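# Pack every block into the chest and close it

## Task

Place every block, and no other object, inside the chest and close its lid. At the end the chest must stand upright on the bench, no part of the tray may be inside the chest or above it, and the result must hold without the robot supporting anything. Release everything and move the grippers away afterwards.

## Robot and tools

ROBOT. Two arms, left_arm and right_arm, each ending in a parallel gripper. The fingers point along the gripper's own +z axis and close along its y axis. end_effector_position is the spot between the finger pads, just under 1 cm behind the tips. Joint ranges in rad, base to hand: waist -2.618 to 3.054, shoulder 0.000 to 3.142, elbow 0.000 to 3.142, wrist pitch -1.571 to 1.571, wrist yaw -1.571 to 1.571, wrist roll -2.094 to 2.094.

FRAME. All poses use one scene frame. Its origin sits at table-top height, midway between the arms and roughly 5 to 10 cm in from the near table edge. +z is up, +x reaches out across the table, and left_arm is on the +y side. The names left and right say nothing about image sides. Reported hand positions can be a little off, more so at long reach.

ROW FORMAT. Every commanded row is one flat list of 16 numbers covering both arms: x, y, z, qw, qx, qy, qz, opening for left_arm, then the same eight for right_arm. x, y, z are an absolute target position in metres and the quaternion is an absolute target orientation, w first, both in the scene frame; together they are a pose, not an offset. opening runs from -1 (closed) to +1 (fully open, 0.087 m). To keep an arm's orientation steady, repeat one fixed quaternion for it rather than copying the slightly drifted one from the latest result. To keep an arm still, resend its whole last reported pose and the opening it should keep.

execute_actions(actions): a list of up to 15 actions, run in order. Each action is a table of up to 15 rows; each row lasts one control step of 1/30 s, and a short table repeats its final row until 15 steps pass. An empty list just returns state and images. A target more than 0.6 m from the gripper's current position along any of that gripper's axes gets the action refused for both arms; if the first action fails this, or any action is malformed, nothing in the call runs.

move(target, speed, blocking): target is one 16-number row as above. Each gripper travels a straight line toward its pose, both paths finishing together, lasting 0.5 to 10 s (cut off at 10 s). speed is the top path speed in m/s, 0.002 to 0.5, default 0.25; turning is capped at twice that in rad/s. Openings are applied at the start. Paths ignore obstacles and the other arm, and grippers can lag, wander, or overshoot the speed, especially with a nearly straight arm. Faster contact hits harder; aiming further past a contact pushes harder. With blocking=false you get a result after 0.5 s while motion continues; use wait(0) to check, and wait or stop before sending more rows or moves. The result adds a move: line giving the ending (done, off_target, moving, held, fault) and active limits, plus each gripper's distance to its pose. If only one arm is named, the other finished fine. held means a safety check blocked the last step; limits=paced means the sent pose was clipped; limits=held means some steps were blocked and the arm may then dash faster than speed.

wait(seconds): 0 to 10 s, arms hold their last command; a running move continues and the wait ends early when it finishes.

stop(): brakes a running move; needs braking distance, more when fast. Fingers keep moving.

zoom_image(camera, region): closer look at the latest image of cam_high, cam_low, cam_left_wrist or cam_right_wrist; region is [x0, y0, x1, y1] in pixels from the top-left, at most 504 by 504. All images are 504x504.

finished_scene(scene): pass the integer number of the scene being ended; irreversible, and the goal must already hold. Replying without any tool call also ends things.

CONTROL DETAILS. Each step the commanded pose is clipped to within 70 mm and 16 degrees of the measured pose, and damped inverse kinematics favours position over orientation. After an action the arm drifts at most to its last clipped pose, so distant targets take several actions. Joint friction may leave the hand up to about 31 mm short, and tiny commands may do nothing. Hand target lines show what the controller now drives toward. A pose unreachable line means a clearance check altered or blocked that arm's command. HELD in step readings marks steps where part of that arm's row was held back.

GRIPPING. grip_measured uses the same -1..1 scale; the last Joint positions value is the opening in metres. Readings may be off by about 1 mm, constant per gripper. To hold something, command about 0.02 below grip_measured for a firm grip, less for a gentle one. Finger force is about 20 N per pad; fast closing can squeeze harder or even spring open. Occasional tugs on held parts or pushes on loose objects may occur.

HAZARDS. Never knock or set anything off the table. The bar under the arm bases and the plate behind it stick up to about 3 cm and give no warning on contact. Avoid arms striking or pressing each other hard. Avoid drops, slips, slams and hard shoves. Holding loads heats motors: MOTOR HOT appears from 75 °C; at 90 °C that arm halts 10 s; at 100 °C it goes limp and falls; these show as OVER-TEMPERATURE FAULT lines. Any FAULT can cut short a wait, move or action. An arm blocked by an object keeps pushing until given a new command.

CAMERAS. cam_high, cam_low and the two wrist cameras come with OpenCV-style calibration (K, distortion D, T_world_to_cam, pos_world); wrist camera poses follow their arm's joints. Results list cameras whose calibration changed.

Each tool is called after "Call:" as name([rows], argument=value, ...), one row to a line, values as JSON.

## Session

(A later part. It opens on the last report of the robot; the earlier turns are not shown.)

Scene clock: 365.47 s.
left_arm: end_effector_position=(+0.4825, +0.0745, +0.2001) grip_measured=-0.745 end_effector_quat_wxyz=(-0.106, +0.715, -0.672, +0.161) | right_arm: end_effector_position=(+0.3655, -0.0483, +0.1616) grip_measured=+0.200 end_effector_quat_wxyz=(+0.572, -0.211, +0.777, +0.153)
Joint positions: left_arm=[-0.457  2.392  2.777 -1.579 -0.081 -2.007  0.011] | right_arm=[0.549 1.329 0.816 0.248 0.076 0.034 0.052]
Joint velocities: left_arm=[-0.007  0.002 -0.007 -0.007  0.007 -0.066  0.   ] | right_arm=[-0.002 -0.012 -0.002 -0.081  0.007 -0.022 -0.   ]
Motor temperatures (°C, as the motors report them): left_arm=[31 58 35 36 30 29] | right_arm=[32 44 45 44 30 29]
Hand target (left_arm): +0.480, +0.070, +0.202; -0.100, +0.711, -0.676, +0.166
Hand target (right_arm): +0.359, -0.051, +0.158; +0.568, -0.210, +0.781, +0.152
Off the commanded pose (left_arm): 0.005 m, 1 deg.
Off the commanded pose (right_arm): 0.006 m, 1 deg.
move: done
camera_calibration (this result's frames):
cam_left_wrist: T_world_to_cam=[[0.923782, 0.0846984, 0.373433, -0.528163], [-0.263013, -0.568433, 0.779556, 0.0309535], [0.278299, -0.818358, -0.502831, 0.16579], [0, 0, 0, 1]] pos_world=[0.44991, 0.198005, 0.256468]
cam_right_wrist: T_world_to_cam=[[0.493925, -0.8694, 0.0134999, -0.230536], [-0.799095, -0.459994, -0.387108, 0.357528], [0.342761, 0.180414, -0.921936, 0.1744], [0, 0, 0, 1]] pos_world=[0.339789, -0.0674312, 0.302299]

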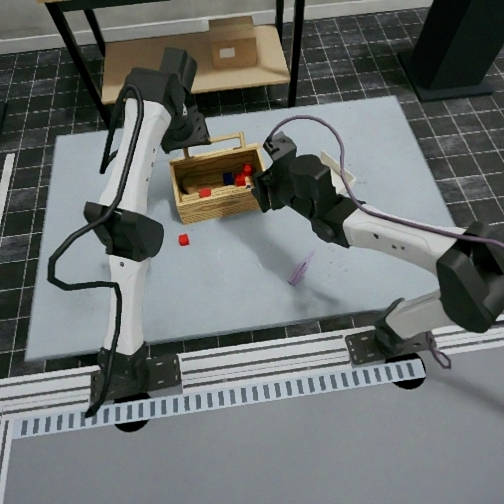

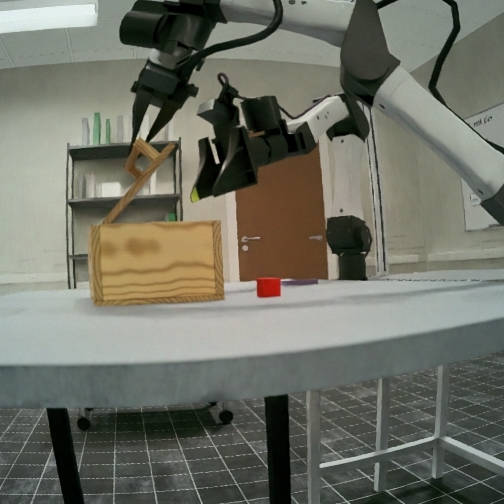

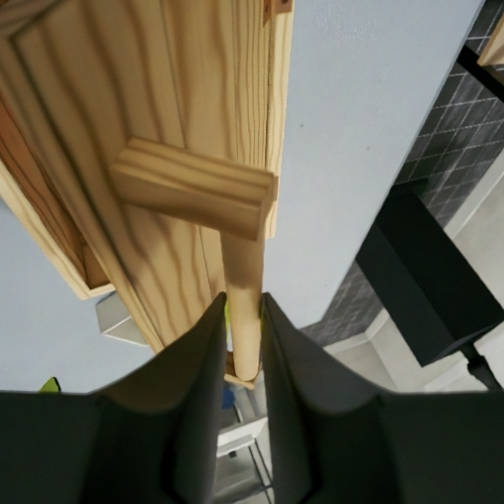

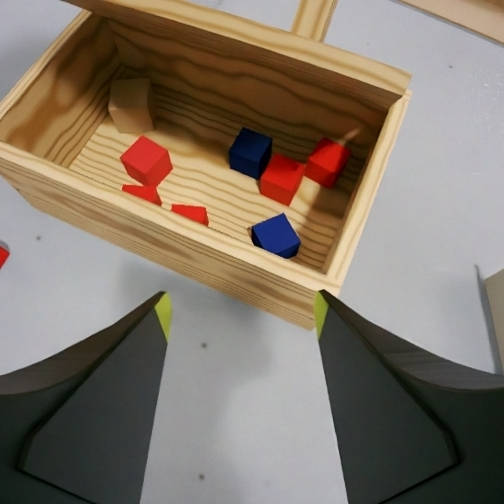

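Call:
move(target=[0.48,0.07,0.202,-0.1,0.71,-0.675,0.167,-0.77,0.28,0.08,0.11,0.378,-0.509,0.727,0.265,0.2], speed=0.15)

Call:
move(target=[0.48,0.07,0.202,-0.1,0.71,-0.675,0.167,-0.77,0.31,0.17,0.085,0.378,-0.509,0.727,0.265,0.2], speed=0.08)

Scene clock: 383.67 s.
left_arm: end_effector_position=(+0.4825, +0.0745, +0.2001) grip_measured=-0.745 end_effector_quat_wxyz=(-0.106, +0.715, -0.672, +0.161) | right_arm: end_effector_position=(+0.2820, +0.0753, +0.1085) grip_measured=+0.200 end_effector_quat_wxyz=(+0.382, -0.503, +0.730, +0.262)
Joint positions: left_arm=[-0.457  2.392  2.777 -1.579 -0.081 -2.007  0.011] | right_arm=[ 0.756  1.608  1.126 -0.12  -0.319 -0.228  0.052]
Joint velocities: left_arm=[-0.002 -0.017  0.017 -0.095 -0.081  0.022  0.   ] | right_arm=[-0.002  0.002  0.007 -0.022 -0.066 -0.022 -0.   ]
Motor temperatures (°C, as the motors report them): left_arm=[31 58 35 36 30 29] | right_arm=[32 44 45 45 30 29]
Hand target (left_arm): +0.480, +0.070, +0.202; -0.100, +0.711, -0.676, +0.166
Hand target (right_arm): +0.281, +0.080, +0.111; +0.380, -0.510, +0.725, +0.265
Off the commanded pose (left_arm): 0.005 m, 1 deg.
Off the commanded pose (right_arm): 0.005 m, 1 deg.
move: done
camera_calibration (this result's frames):
cam_left_wrist: T_world_to_cam=[[0.923782, 0.0846984, 0.373433, -0.528163], [-0.263013, -0.568433, 0.779556, 0.0309535], [0.278299, -0.818358, -0.502831, 0.16579], [0, 0, 0, 1]] pos_world=[0.44991, 0.198005, 0.256468]
cam_right_wrist: T_world_to_cam=[[0.931559, -0.363261, 0.015461, -0.242883], [-0.360441, -0.92824, -0.0919366, 0.206587], [0.0477485, 0.0800716, -0.995645, 0.230505], [0, 0, 0, 1]] pos_world=[0.289716, 0.0850757, 0.252249]

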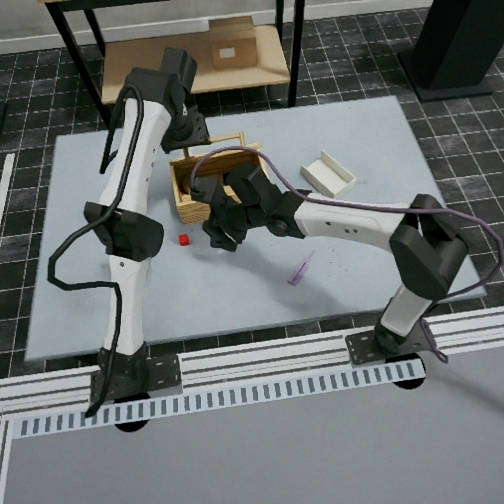

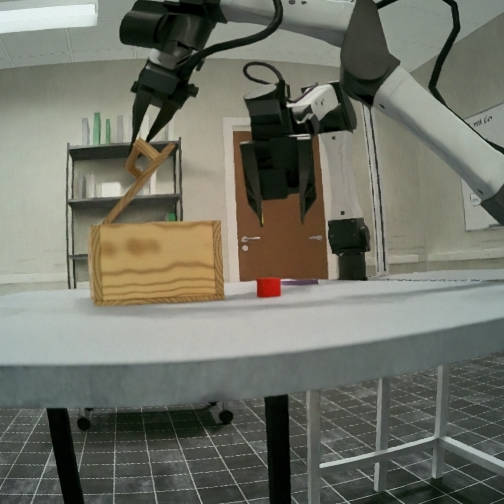

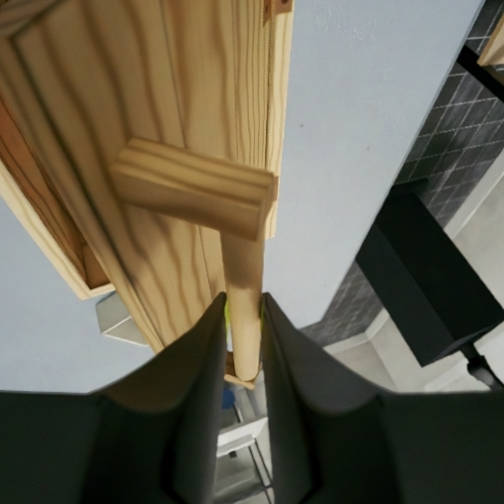

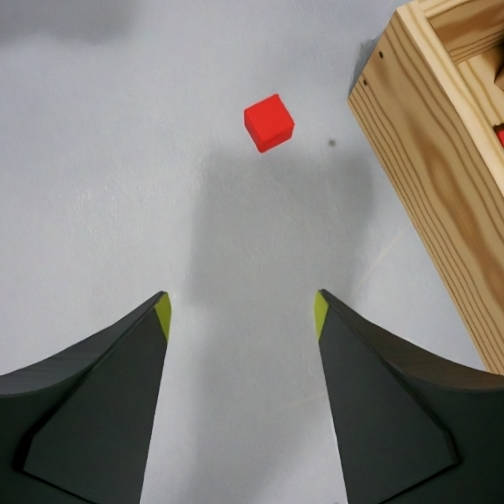

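Scene clock: 385.27 s.
left_arm: end_effector_position=(+0.4825, +0.0745, +0.2001) grip_measured=-0.745 end_effector_quat_wxyz=(-0.106, +0.715, -0.672, +0.161) | right_arm: end_effector_position=(+0.3085, +0.1638, +0.0808) grip_measured=+0.200 end_effector_quat_wxyz=(+0.371, -0.511, +0.729, +0.263)
Joint positions: left_arm=[-0.457  2.392  2.777 -1.579 -0.081 -2.007  0.011] | right_arm=[ 0.849  1.958  1.467 -0.119 -0.258 -0.185  0.052]
Joint velocities: left_arm=[ 0.002  0.002 -0.002 -0.022 -0.037 -0.037 -0.001] | right_arm=[-0.002 -0.012  0.007  0.051 -0.037 -0.037 -0.001]
Motor temperatures (°C, as the motors report them): left_arm=[31 58 35 36 30 29] | right_arm=[32 44 45 45 30 29]
Hand target (left_arm): +0.480, +0.070, +0.202; -0.100, +0.711, -0.676, +0.166
Hand target (right_arm): +0.310, +0.170, +0.087; +0.378, -0.509, +0.727, +0.265
Off the commanded pose (left_arm): 0.005 m, 1 deg.
Off the commanded pose (right_arm): 0.008 m, 1 deg.
move: done
camera_calibration (this result's frames):
cam_left_wrist: T_world_to_cam=[[0.923782, 0.0846984, 0.373433, -0.528163], [-0.263013, -0.568433, 0.779556, 0.0309535], [0.278299, -0.818358, -0.502831, 0.16579], [0, 0, 0, 1]] pos_world=[0.44991, 0.198005, 0.256468]
cam_right_wrist: T_world_to_cam=[[0.938633, -0.344799, 0.00907921, -0.239678], [-0.34325, -0.936353, -0.0736351, 0.29034], [0.0338907, 0.0659998, -0.997244, 0.201281], [0, 0, 0, 1]] pos_world=[0.317807, 0.175935, 0.224281]

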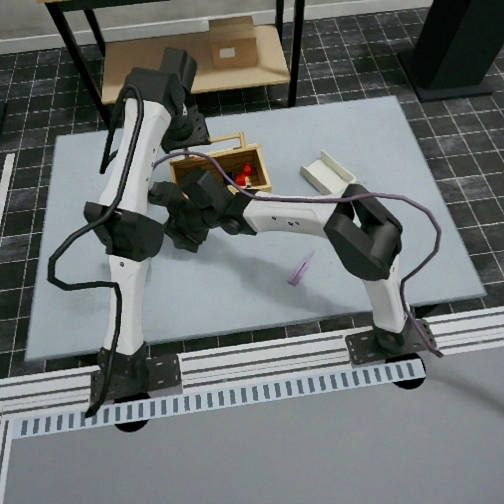

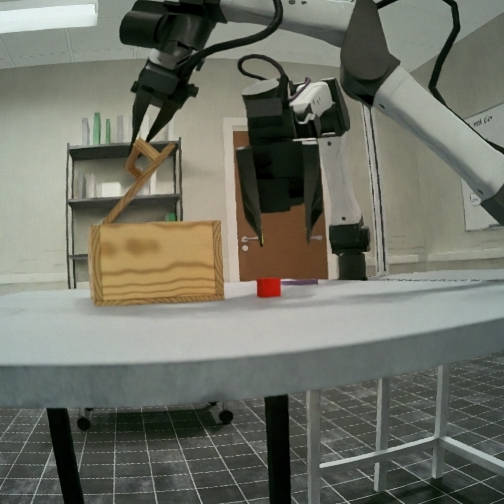

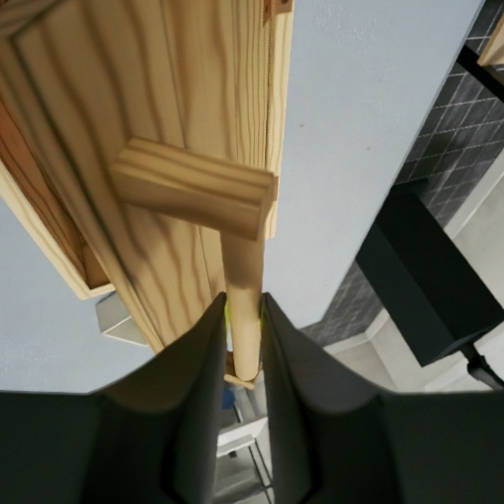

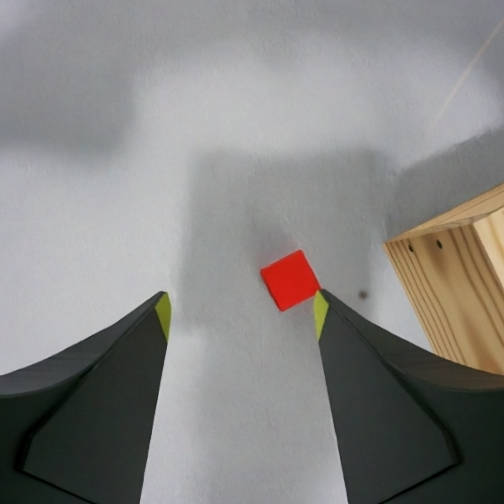

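Call:
move(target=[0.48,0.07,0.202,-0.1,0.71,-0.675,0.167,-0.77,0.335,0.166,0.05,0.367,-0.54,0.704,0.281,0.0], speed=0.05)

Scene clock: 401.37 s.
left_arm: end_effector_position=(+0.4825, +0.0745, +0.2001) grip_measured=-0.745 end_effector_quat_wxyz=(-0.106, +0.715, -0.672, +0.161) | right_arm: end_effector_position=(+0.3264, +0.1593, +0.0417) grip_measured=+0.000 end_effector_quat_wxyz=(+0.349, -0.540, +0.715, +0.275)
Joint positions: left_arm=[-0.457  2.392  2.777 -1.579 -0.081 -2.007  0.011] | right_arm=[ 0.791  2.063  1.486 -0.085 -0.366 -0.269  0.044]
Joint velocities: left_arm=[-0.002  0.002 -0.002  0.007 -0.066  0.037 -0.001] | right_arm=[-0.012  0.002  0.012 -0.095  0.007 -0.051  0.001]
Motor temperatures (°C, as the motors report them): left_arm=[31 59 35 36 30 29] | right_arm=[32 47 47 45 30 29]
Hand target (left_arm): +0.480, +0.070, +0.202; -0.100, +0.711, -0.676, +0.166
Hand target (right_arm): +0.335, +0.166, +0.050; +0.367, -0.540, +0.704, +0.281
Off the commanded pose (left_arm): 0.005 m, 1 deg.
Off the commanded pose (right_arm): 0.014 m, 3 deg.
move: off_target (right_arm)
camera_calibration (this result's frames):
cam_left_wrist: T_world_to_cam=[[0.923782, 0.0846984, 0.373433, -0.528163], [-0.263013, -0.568433, 0.779556, 0.0309535], [0.278299, -0.818358, -0.502831, 0.16579], [0, 0, 0, 1]] pos_world=[0.44991, 0.198005, 0.256468]
cam_right_wrist: T_world_to_cam=[[0.962193, -0.272337, -0.00409291, -0.27639], [-0.272194, -0.960932, -0.0501981, 0.269119], [0.00973783, 0.0494144, -0.998731, 0.172536], [0, 0, 0, 1]] pos_world=[0.337513, 0.174808, 0.184695]

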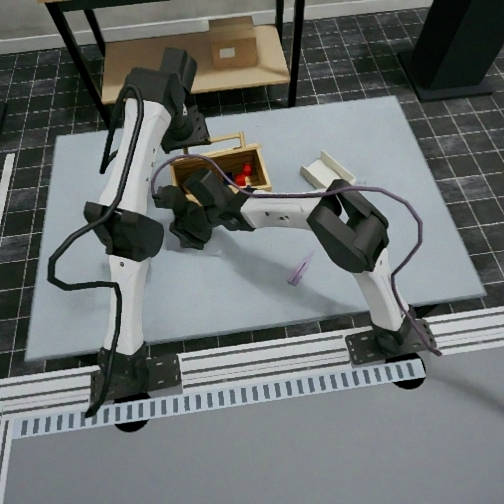

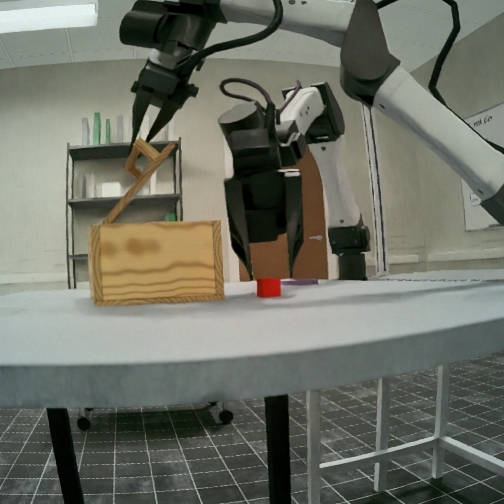

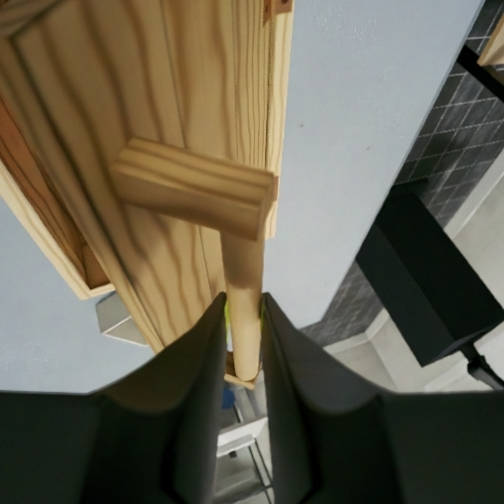

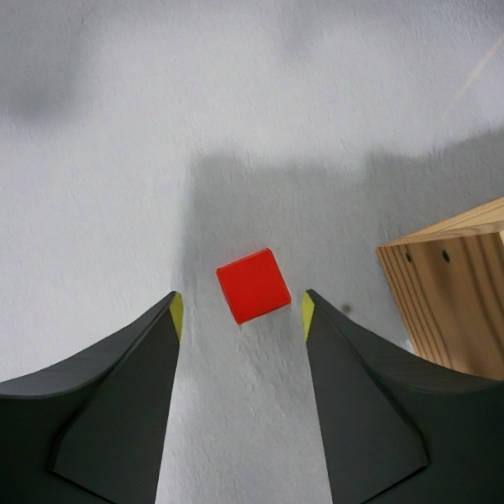

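Call:
move(target=[0.48,0.07,0.202,-0.1,0.71,-0.675,0.167,-0.77,0.336,0.168,0.02,0.352,-0.54,0.712,0.275,0.0], speed=0.03)

Call:
zoom_image(camera="cam_low", region=[180,180,340,320])

Scene clock: 415.30 s.
left_arm: end_effector_position=(+0.4825, +0.0745, +0.2001) grip_measured=-0.745 end_effector_quat_wxyz=(-0.106, +0.715, -0.672, +0.161) | right_arm: end_effector_position=(+0.3303, +0.1641, +0.0226) grip_measured=+0.000 end_effector_quat_wxyz=(+0.346, -0.540, +0.716, +0.276)
Joint positions: left_arm=[-0.457  2.392  2.777 -1.579 -0.081 -2.007  0.011] | right_arm=[ 0.791  2.116  1.493 -0.044 -0.368 -0.27   0.044]
Joint velocities: left_arm=[ 0.002  0.002  0.002  0.095 -0.095 -0.037 -0.001] | right_arm=[ 0.002 -0.002  0.022 -0.051  0.037 -0.007  0.001]
Motor temperatures (°C, as the motors report them): left_arm=[31 60 35 36 30 29] | right_arm=[32 50 48 46 30 29]
Hand target (left_arm): +0.480, +0.070, +0.202; -0.100, +0.711, -0.676, +0.166
Hand target (right_arm): +0.336, +0.168, +0.020; +0.352, -0.541, +0.713, +0.275
Off the commanded pose (left_arm): 0.005 m, 1 deg.
Off the commanded pose (right_arm): 0.007 m, 1 deg.
move: done
camera_calibration (this result's frames):
cam_left_wrist: T_world_to_cam=[[0.923782, 0.0846984, 0.373433, -0.528163], [-0.263013, -0.568433, 0.779556, 0.0309535], [0.278299, -0.818358, -0.502831, 0.16579], [0, 0, 0, 1]] pos_world=[0.44991, 0.198005, 0.256468]
cam_right_wrist: T_world_to_cam=[[0.962682, -0.270538, -0.00723271, -0.279275], [-0.270583, -0.961633, -0.0452342, 0.273235], [0.00528236, 0.0455032, -0.99895, 0.155351], [0, 0, 0, 1]] pos_world=[0.341965, 0.180128, 0.165528]

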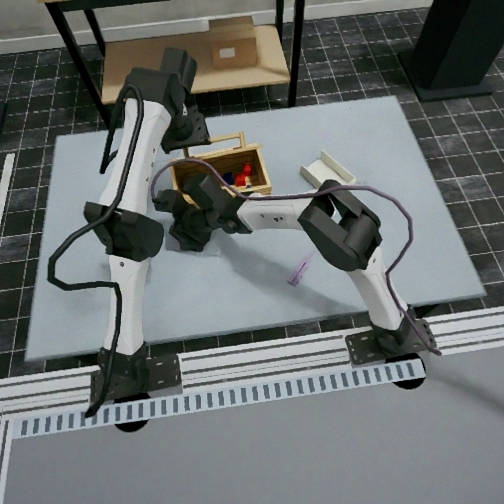

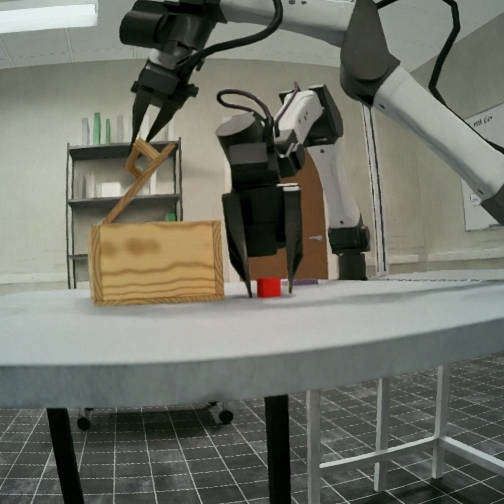

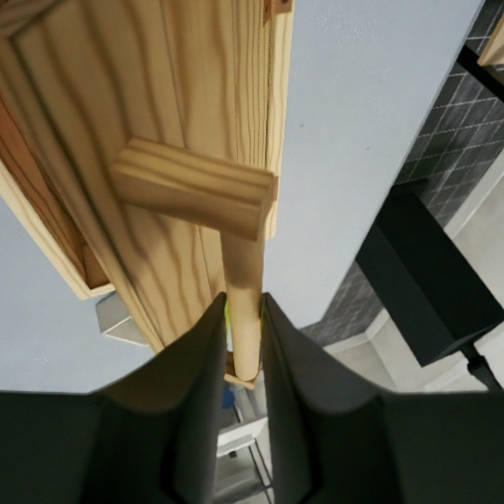

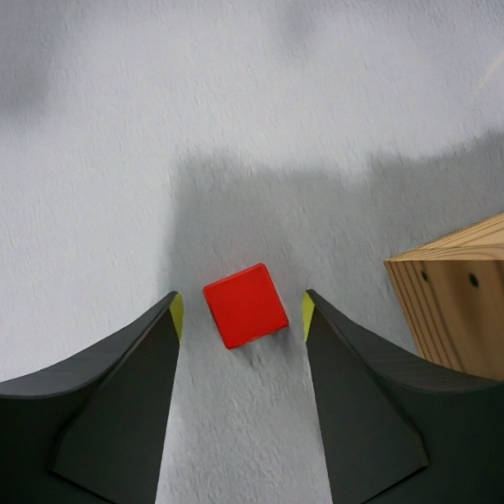

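Region (180, 180, 340, 320) of cam_low's 504x504 image, scaled by 3.150, with more detail than that image has; it fills the top 441 rows of this view, and the rest is white.

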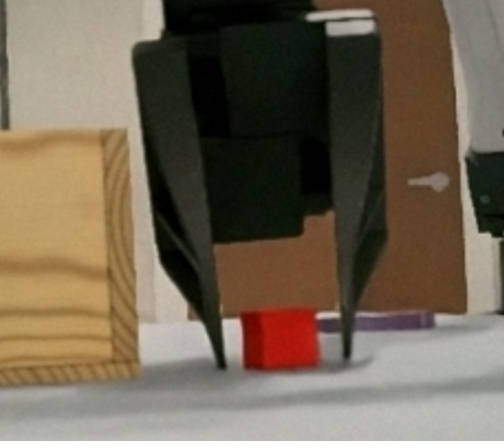

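Call:
move(target=[0.48,0.07,0.202,-0.1,0.71,-0.675,0.167,-0.77,0.336,0.168,0.02,0.352,-0.54,0.712,0.275,-0.6], speed=0.03)

Scene clock: 419.27 s.
left_arm: end_effector_position=(+0.4825, +0.0745, +0.2001) grip_measured=-0.745 end_effector_quat_wxyz=(-0.106, +0.715, -0.672, +0.161) | right_arm: end_effector_position=(+0.3304, +0.1640, +0.0226) grip_measured=-0.496 end_effector_quat_wxyz=(+0.346, -0.540, +0.716, +0.275)
Joint positions: left_arm=[-0.457  2.392  2.777 -1.579 -0.081 -2.007  0.011] | right_arm=[ 0.791  2.116  1.493 -0.044 -0.368 -0.27   0.022]
Joint velocities: left_arm=[-0.012 -0.012 -0.012 -0.007 -0.051 -0.007 -0.   ] | right_arm=[ 0.007  0.007 -0.007  0.066 -0.066 -0.022 -0.   ]
Motor temperatures (°C, as the motors report them): left_arm=[31 60 35 36 30 29] | right_arm=[32 51 48 46 30 29]
Hand target (left_arm): +0.480, +0.070, +0.202; -0.100, +0.711, -0.676, +0.166
Hand target (right_arm): +0.336, +0.168, +0.020; +0.352, -0.540, +0.713, +0.275
Off the commanded pose (left_arm): 0.005 m, 1 deg.
Off the commanded pose (right_arm): 0.007 m, 1 deg.
move: done
camera_calibration (this result's frames):
cam_left_wrist: T_world_to_cam=[[0.923782, 0.0846984, 0.373433, -0.528163], [-0.263013, -0.568433, 0.779556, 0.0309535], [0.278299, -0.818358, -0.502831, 0.16579], [0, 0, 0, 1]] pos_world=[0.44991, 0.198005, 0.256468]
cam_right_wrist: T_world_to_cam=[[0.962605, -0.270818, -0.00700818, -0.279273], [-0.270853, -0.961562, -0.0451282, 0.273296], [0.00548274, 0.0453388, -0.998957, 0.1553], [0, 0, 0, 1]] pos_world=[0.342001, 0.180118, 0.165514]

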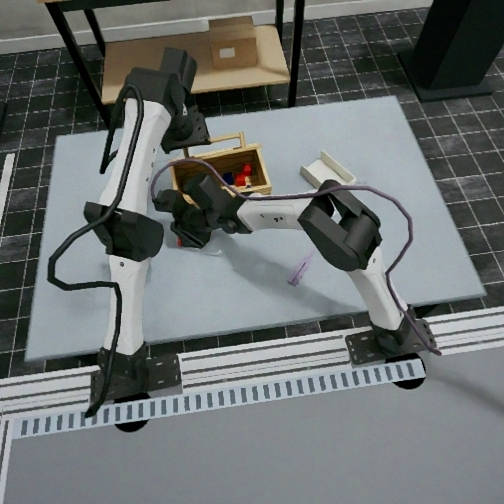

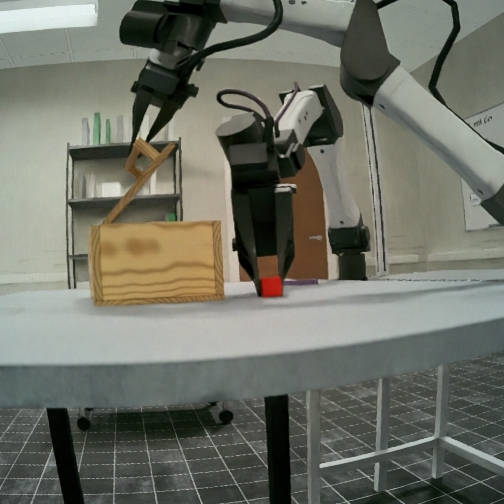

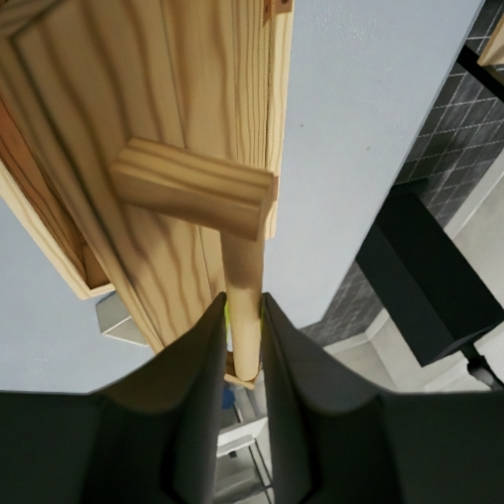

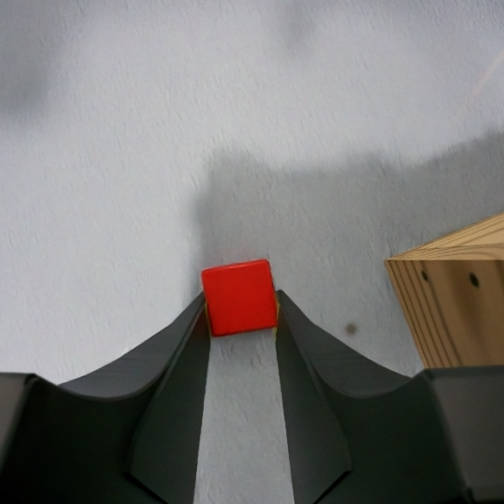

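Call:
move(target=[0.48,0.07,0.202,-0.1,0.71,-0.675,0.167,-0.77,0.30,0.09,0.10,0.40,-0.48,0.73,0.26,-0.56], speed=0.1)

Call:
move(target=[0.48,0.07,0.202,-0.1,0.71,-0.675,0.167,-0.77,0.36,0.0,0.155,0.47,-0.392,0.752,0.245,-0.56], speed=0.1)

Call:
move(target=[0.48,0.07,0.202,-0.1,0.71,-0.675,0.167,-0.77,0.435,0.03,0.135,0.47,-0.392,0.752,0.245,-0.56], speed=0.05)

Scene clock: 434.93 s.
left_arm: end_effector_position=(+0.4825, +0.0745, +0.2001) grip_measured=-0.745 end_effector_quat_wxyz=(-0.106, +0.715, -0.672, +0.161) | right_arm: end_effector_position=(+0.2973, +0.0938, +0.0953) grip_measured=-0.496 end_effector_quat_wxyz=(+0.393, -0.489, +0.733, +0.262)
Joint positions: left_arm=[-0.457  2.392  2.777 -1.579 -0.081 -2.007  0.011] | right_arm=[ 0.766  1.698  1.154 -0.029 -0.293 -0.196  0.022]
Joint velocities: left_arm=[-0.017 -0.007 -0.007  0.095  0.037 -0.037  0.   ] | right_arm=[-0.017 -0.007 -0.007  0.095  0.037  0.066  0.   ]
Motor temperatures (°C, as the motors report them): left_arm=[31 60 35 37 30 29] | right_arm=[31 52 48 47 30 29]
Hand target (left_arm): +0.480, +0.070, +0.202; -0.100, +0.711, -0.676, +0.166
Hand target (right_arm): +0.299, +0.089, +0.098; +0.401, -0.482, +0.734, +0.261
Off the commanded pose (left_arm): 0.005 m, 1 deg.
Off the commanded pose (right_arm): 0.007 m, 1 deg.
move: done
camera_calibration (this result's frames):
cam_left_wrist: T_world_to_cam=[[0.923782, 0.0846984, 0.373433, -0.528163], [-0.263013, -0.568433, 0.779556, 0.0309535], [0.278299, -0.818358, -0.502831, 0.16579], [0, 0, 0, 1]] pos_world=[0.44991, 0.198005, 0.256468]
cam_right_wrist: T_world_to_cam=[[0.920763, -0.389892, 0.0133923, -0.244284], [-0.38598, -0.915439, -0.113973, 0.236569], [0.056697, 0.0997729, -0.993394, 0.210409], [0, 0, 0, 1]] pos_world=[0.304309, 0.100327, 0.239253]

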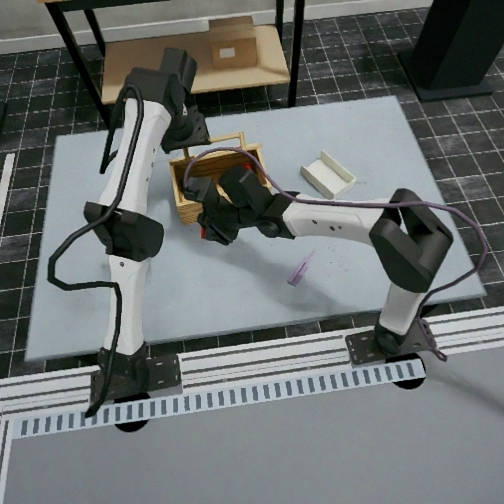

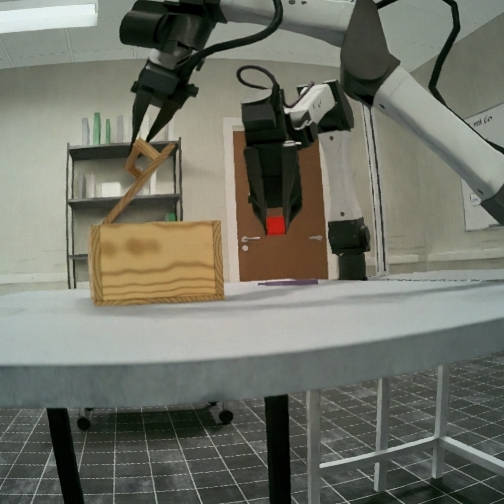

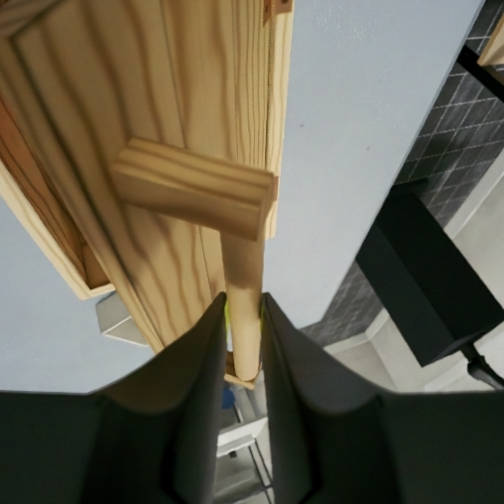

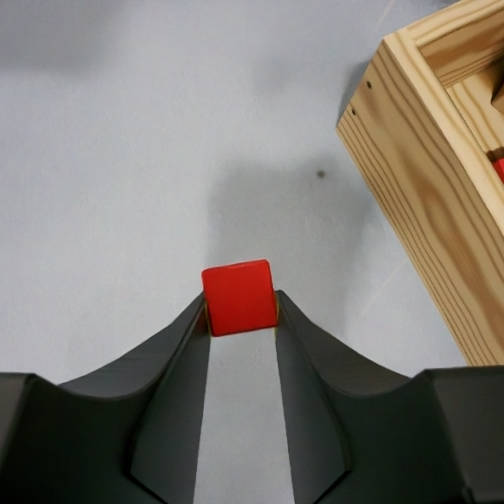

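Scene clock: 436.53 s.
left_arm: end_effector_position=(+0.4825, +0.0745, +0.2001) grip_measured=-0.745 end_effector_quat_wxyz=(-0.106, +0.715, -0.672, +0.161) | right_arm: end_effector_position=(+0.3626, +0.0030, +0.1507) grip_measured=-0.496 end_effector_quat_wxyz=(+0.466, -0.394, +0.755, +0.240)
Joint positions: left_arm=[-0.457  2.392  2.777 -1.579 -0.081 -2.007  0.011] | right_arm=[ 0.499  1.527  1.099 -0.029 -0.359 -0.178  0.022]
Joint velocities: left_arm=[-0.012  0.002 -0.012 -0.007 -0.081 -0.007 -0.   ] | right_arm=[-0.002  0.002 -0.002 -0.022 -0.037  0.007 -0.   ]
Motor temperatures (°C, as the motors report them): left_arm=[31 60 35 37 30 29] | right_arm=[31 52 48 47 30 29]
Hand target (left_arm): +0.480, +0.070, +0.202; -0.100, +0.711, -0.676, +0.166
Hand target (right_arm): +0.359, +0.000, +0.154; +0.469, -0.392, +0.753, +0.244
Off the commanded pose (left_arm): 0.005 m, 1 deg.
Off the commanded pose (right_arm): 0.006 m, 1 deg.
move: done
camera_calibration (this result's frames):
cam_left_wrist: T_world_to_cam=[[0.923782, 0.0846984, 0.373433, -0.528163], [-0.263013, -0.568433, 0.779556, 0.0309535], [0.278299, -0.818358, -0.502831, 0.16579], [0, 0, 0, 1]] pos_world=[0.44991, 0.198005, 0.256468]
cam_right_wrist: T_world_to_cam=[[0.813369, -0.581485, 0.0174981, -0.301658], [-0.562582, -0.793873, -0.230795, 0.266259], [0.148095, 0.177878, -0.972845, 0.234368], [0, 0, 0, 1]] pos_world=[0.360443, -0.00572239, 0.294734]

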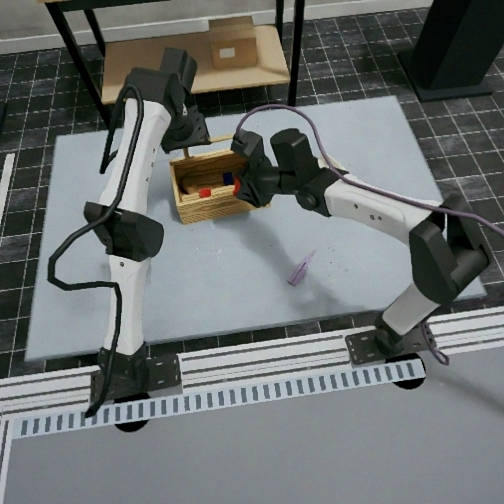

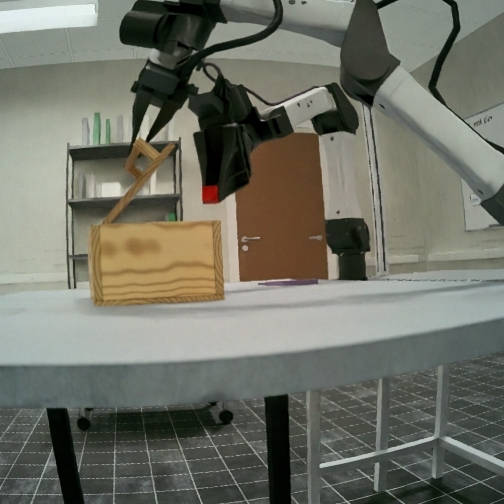

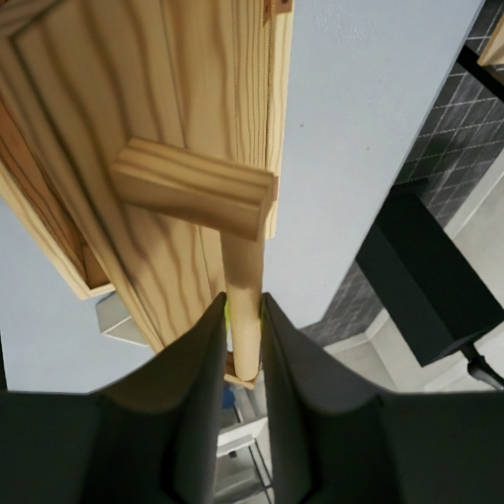

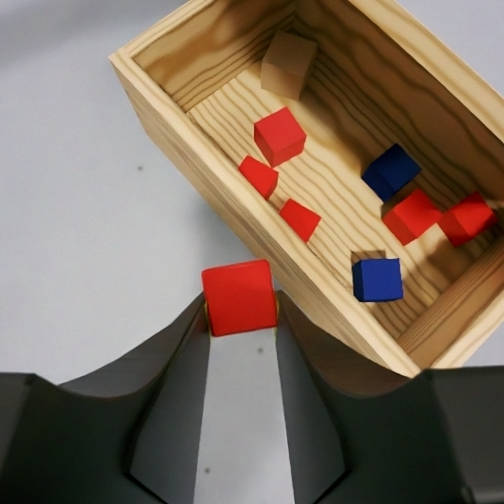

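Scene clock: 438.40 s.
left_arm: end_effector_position=(+0.4825, +0.0745, +0.2001) grip_measured=-0.745 end_effector_quat_wxyz=(-0.106, +0.715, -0.672, +0.161) | right_arm: end_effector_position=(+0.4246, +0.0279, +0.1251) grip_measured=-0.496 end_effector_quat_wxyz=(+0.451, -0.391, +0.764, +0.244)
Joint positions: left_arm=[-0.457  2.392  2.777 -1.579 -0.081 -2.007  0.011] | right_arm=[ 0.466  1.81   1.342 -0.025 -0.394 -0.183  0.022]
Joint velocities: left_arm=[ 0.022  0.002  0.002 -0.007 -0.022 -0.051 -0.001] | right_arm=[-0.012  0.007  0.007 -0.022 -0.022 -0.022 -0.001]
Motor temperatures (°C, as the motors report them): left_arm=[31 60 35 37 30 29] | right_arm=[31 52 48 47 30 29]
Hand target (left_arm): +0.480, +0.070, +0.202; -0.100, +0.711, -0.676, +0.166
Hand target (right_arm): +0.435, +0.030, +0.136; +0.470, -0.392, +0.752, +0.245
Off the commanded pose (left_arm): 0.005 m, 1 deg.
Off the commanded pose (right_arm): 0.015 m, 3 deg.
move: off_target (right_arm)
camera_calibration (this result's frames):
cam_left_wrist: T_world_to_cam=[[0.923782, 0.0846984, 0.373433, -0.528163], [-0.263013, -0.568433, 0.779556, 0.0309535], [0.278299, -0.818358, -0.502831, 0.16579], [0, 0, 0, 1]] pos_world=[0.44991, 0.198005, 0.256468]
cam_right_wrist: T_world_to_cam=[[0.813164, -0.581988, -0.00741938, -0.333945], [-0.570927, -0.795101, -0.204589, 0.315308], [0.113169, 0.1706, -0.97882, 0.211585], [0, 0, 0, 1]] pos_world=[0.427625, 0.0202534, 0.269134]

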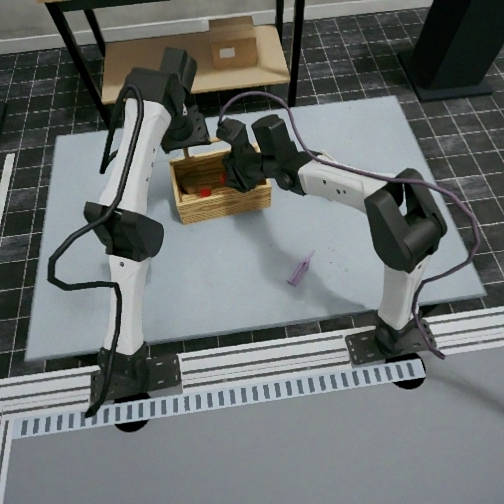

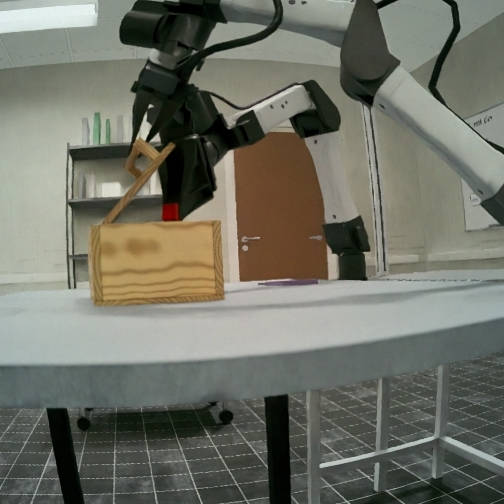

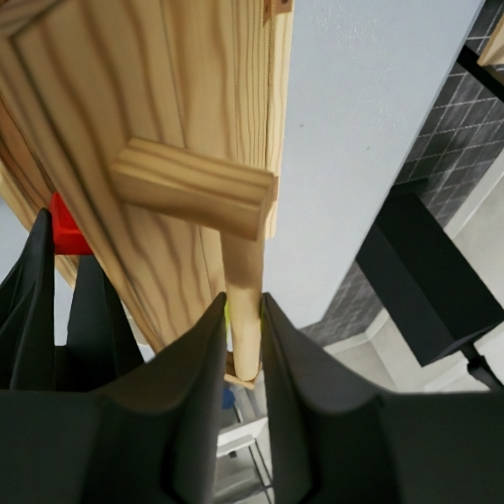

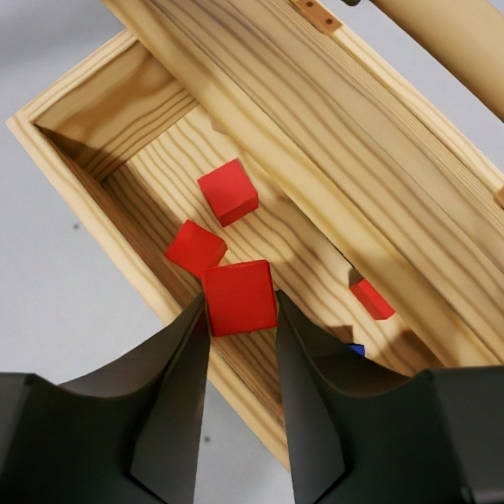

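Call:
move(target=[0.48,0.07,0.202,-0.1,0.71,-0.675,0.167,-0.77,0.432,0.018,0.09,0.49,-0.37,0.755,0.235,-0.56], speed=0.04)

Scene clock: 443.87 s.
left_arm: end_effector_position=(+0.4825, +0.0745, +0.2001) grip_measured=-0.745 end_effector_quat_wxyz=(-0.106, +0.715, -0.672, +0.161) | right_arm: end_effector_position=(+0.4309, +0.0246, +0.1032) grip_measured=-0.496 end_effector_quat_wxyz=(+0.495, -0.376, +0.746, +0.240)
Joint positions: left_arm=[-0.457  2.392  2.777 -1.579 -0.081 -2.007  0.011] | right_arm=[ 0.462  1.819  1.182  0.245 -0.369 -0.164  0.022]
Joint velocities: left_arm=[-0.007 -0.007 -0.007 -0.066 -0.022 -0.037  0.   ] | right_arm=[-0.017 -0.002  0.002  0.051  0.037 -0.022 -0.   ]
Motor temperatures (°C, as the motors report them): left_arm=[31 60 35 37 30 29] | right_arm=[32 52 49 48 30 29]
Hand target (left_arm): +0.480, +0.070, +0.202; -0.100, +0.711, -0.676, +0.166
Hand target (right_arm): +0.432, +0.018, +0.090; +0.489, -0.369, +0.754, +0.235
Off the commanded pose (left_arm): 0.005 m, 1 deg.
Off the commanded pose (right_arm): 0.015 m, 2 deg.
move: off_target (right_arm)
camera_calibration (this result's frames):
cam_left_wrist: T_world_to_cam=[[0.923782, 0.0846984, 0.373433, -0.528163], [-0.263013, -0.568433, 0.779556, 0.0309535], [0.278299, -0.818358, -0.502831, 0.16579], [0, 0, 0, 1]] pos_world=[0.44991, 0.198005, 0.256468]
cam_right_wrist: T_world_to_cam=[[0.792444, -0.609369, 0.0265081, -0.33507], [-0.577341, -0.763395, -0.289663, 0.322499], [0.196748, 0.214237, -0.956762, 0.150685], [0, 0, 0, 1]] pos_world=[0.422069, 0.0097311, 0.246468]

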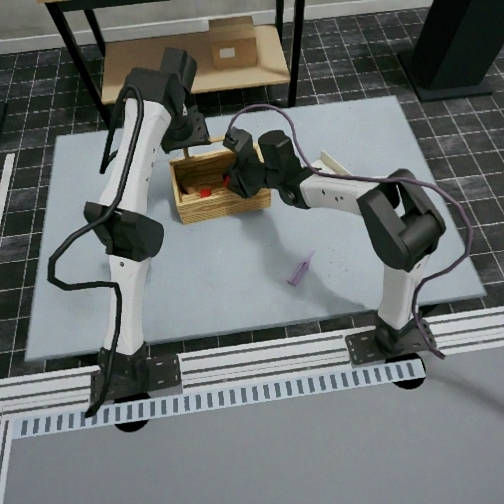

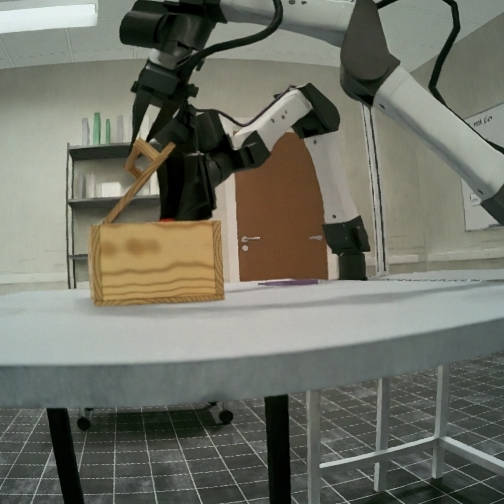

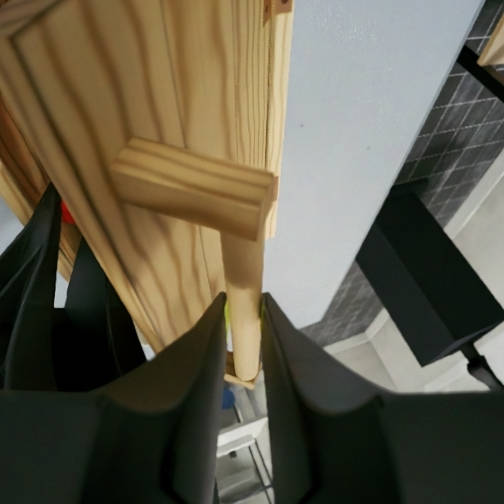

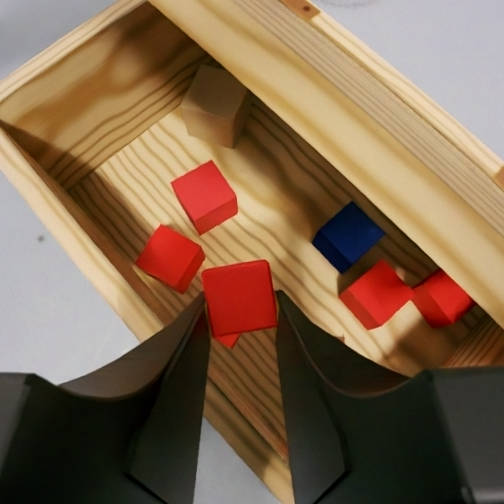

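Call:
move(target=[0.48,0.07,0.202,-0.1,0.71,-0.675,0.167,-0.77,0.452,0.02,0.075,0.495,-0.376,0.746,0.24,-0.56], speed=0.03)

Scene clock: 449.30 s.
left_arm: end_effector_position=(+0.4851, +0.0773, +0.2002) grip_measured=-0.745 end_effector_quat_wxyz=(-0.114, +0.719, -0.667, +0.160) | right_arm: end_effector_position=(+0.4449, +0.0298, +0.0998) grip_measured=-0.496 end_effector_quat_wxyz=(+0.515, -0.383, +0.723, +0.254)
Joint positions: left_arm=[-0.457  2.392  2.777 -1.575 -0.1   -2.017  0.011] | right_arm=[ 0.442  1.877  1.189  0.352 -0.421 -0.171  0.022]
Joint velocities: left_arm=[ 0.007 -0.002  0.017 -0.051  0.022  0.007 -0.001] | right_arm=[-0.002  0.007 -0.012  0.066 -0.007  0.022  0.   ]
Motor temperatures (°C, as the motors report them): left_arm=[31 61 35 37 30 29] | right_arm=[32 52 48 48 30 29]
Hand target (left_arm): +0.480, +0.070, +0.202; -0.100, +0.711, -0.676, +0.166
Hand target (right_arm): +0.451, +0.020, +0.076; +0.495, -0.376, +0.746, +0.240
Off the commanded pose (left_arm): 0.009 m, 2 deg.
Off the commanded pose (right_arm): 0.028 m, 4 deg.
move: off_target (right_arm)
camera_calibration (this result's frames):
cam_left_wrist: T_world_to_cam=[[0.918786, 0.0954062, 0.383054, -0.531133], [-0.260894, -0.581473, 0.7706, 0.0348807], [0.296256, -0.807952, -0.509358, 0.159261], [0, 0, 0, 1]] pos_world=[0.449916, 0.199631, 0.257694]
cam_right_wrist: T_world_to_cam=[[0.809935, -0.585259, 0.0384229, -0.352582], [-0.538791, -0.768313, -0.345542, 0.322138], [0.231752, 0.259165, -0.937616, 0.124748], [0, 0, 0, 1]] pos_world=[0.430223, 0.00882092, 0.241825]

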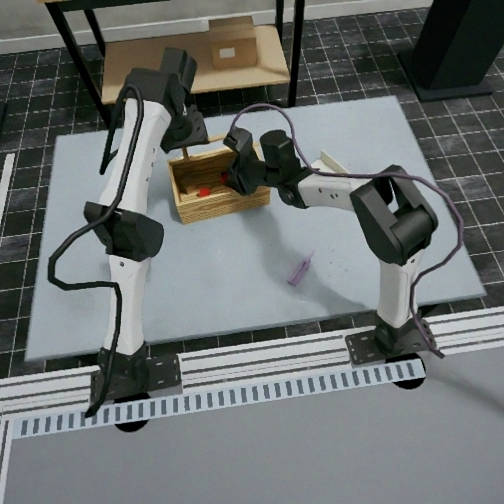

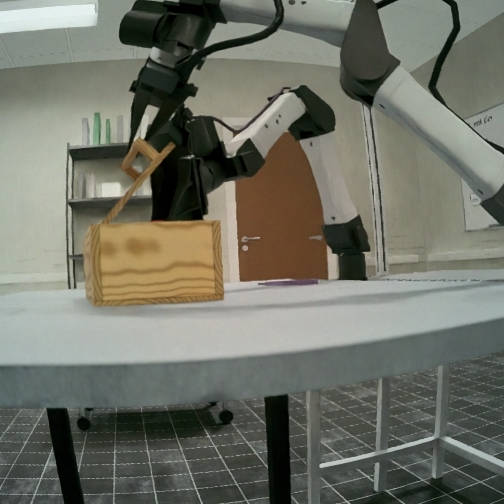

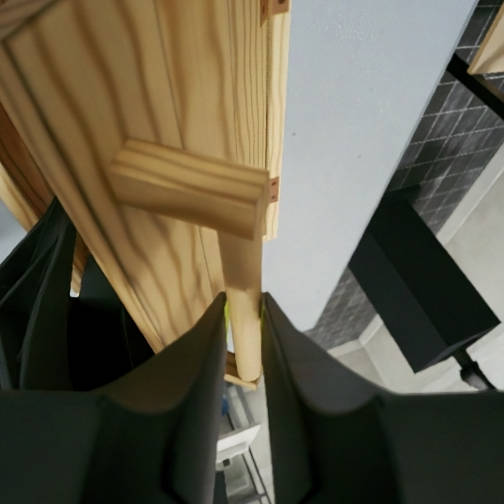

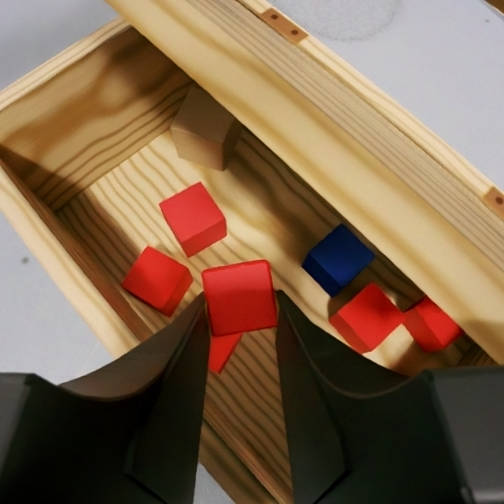

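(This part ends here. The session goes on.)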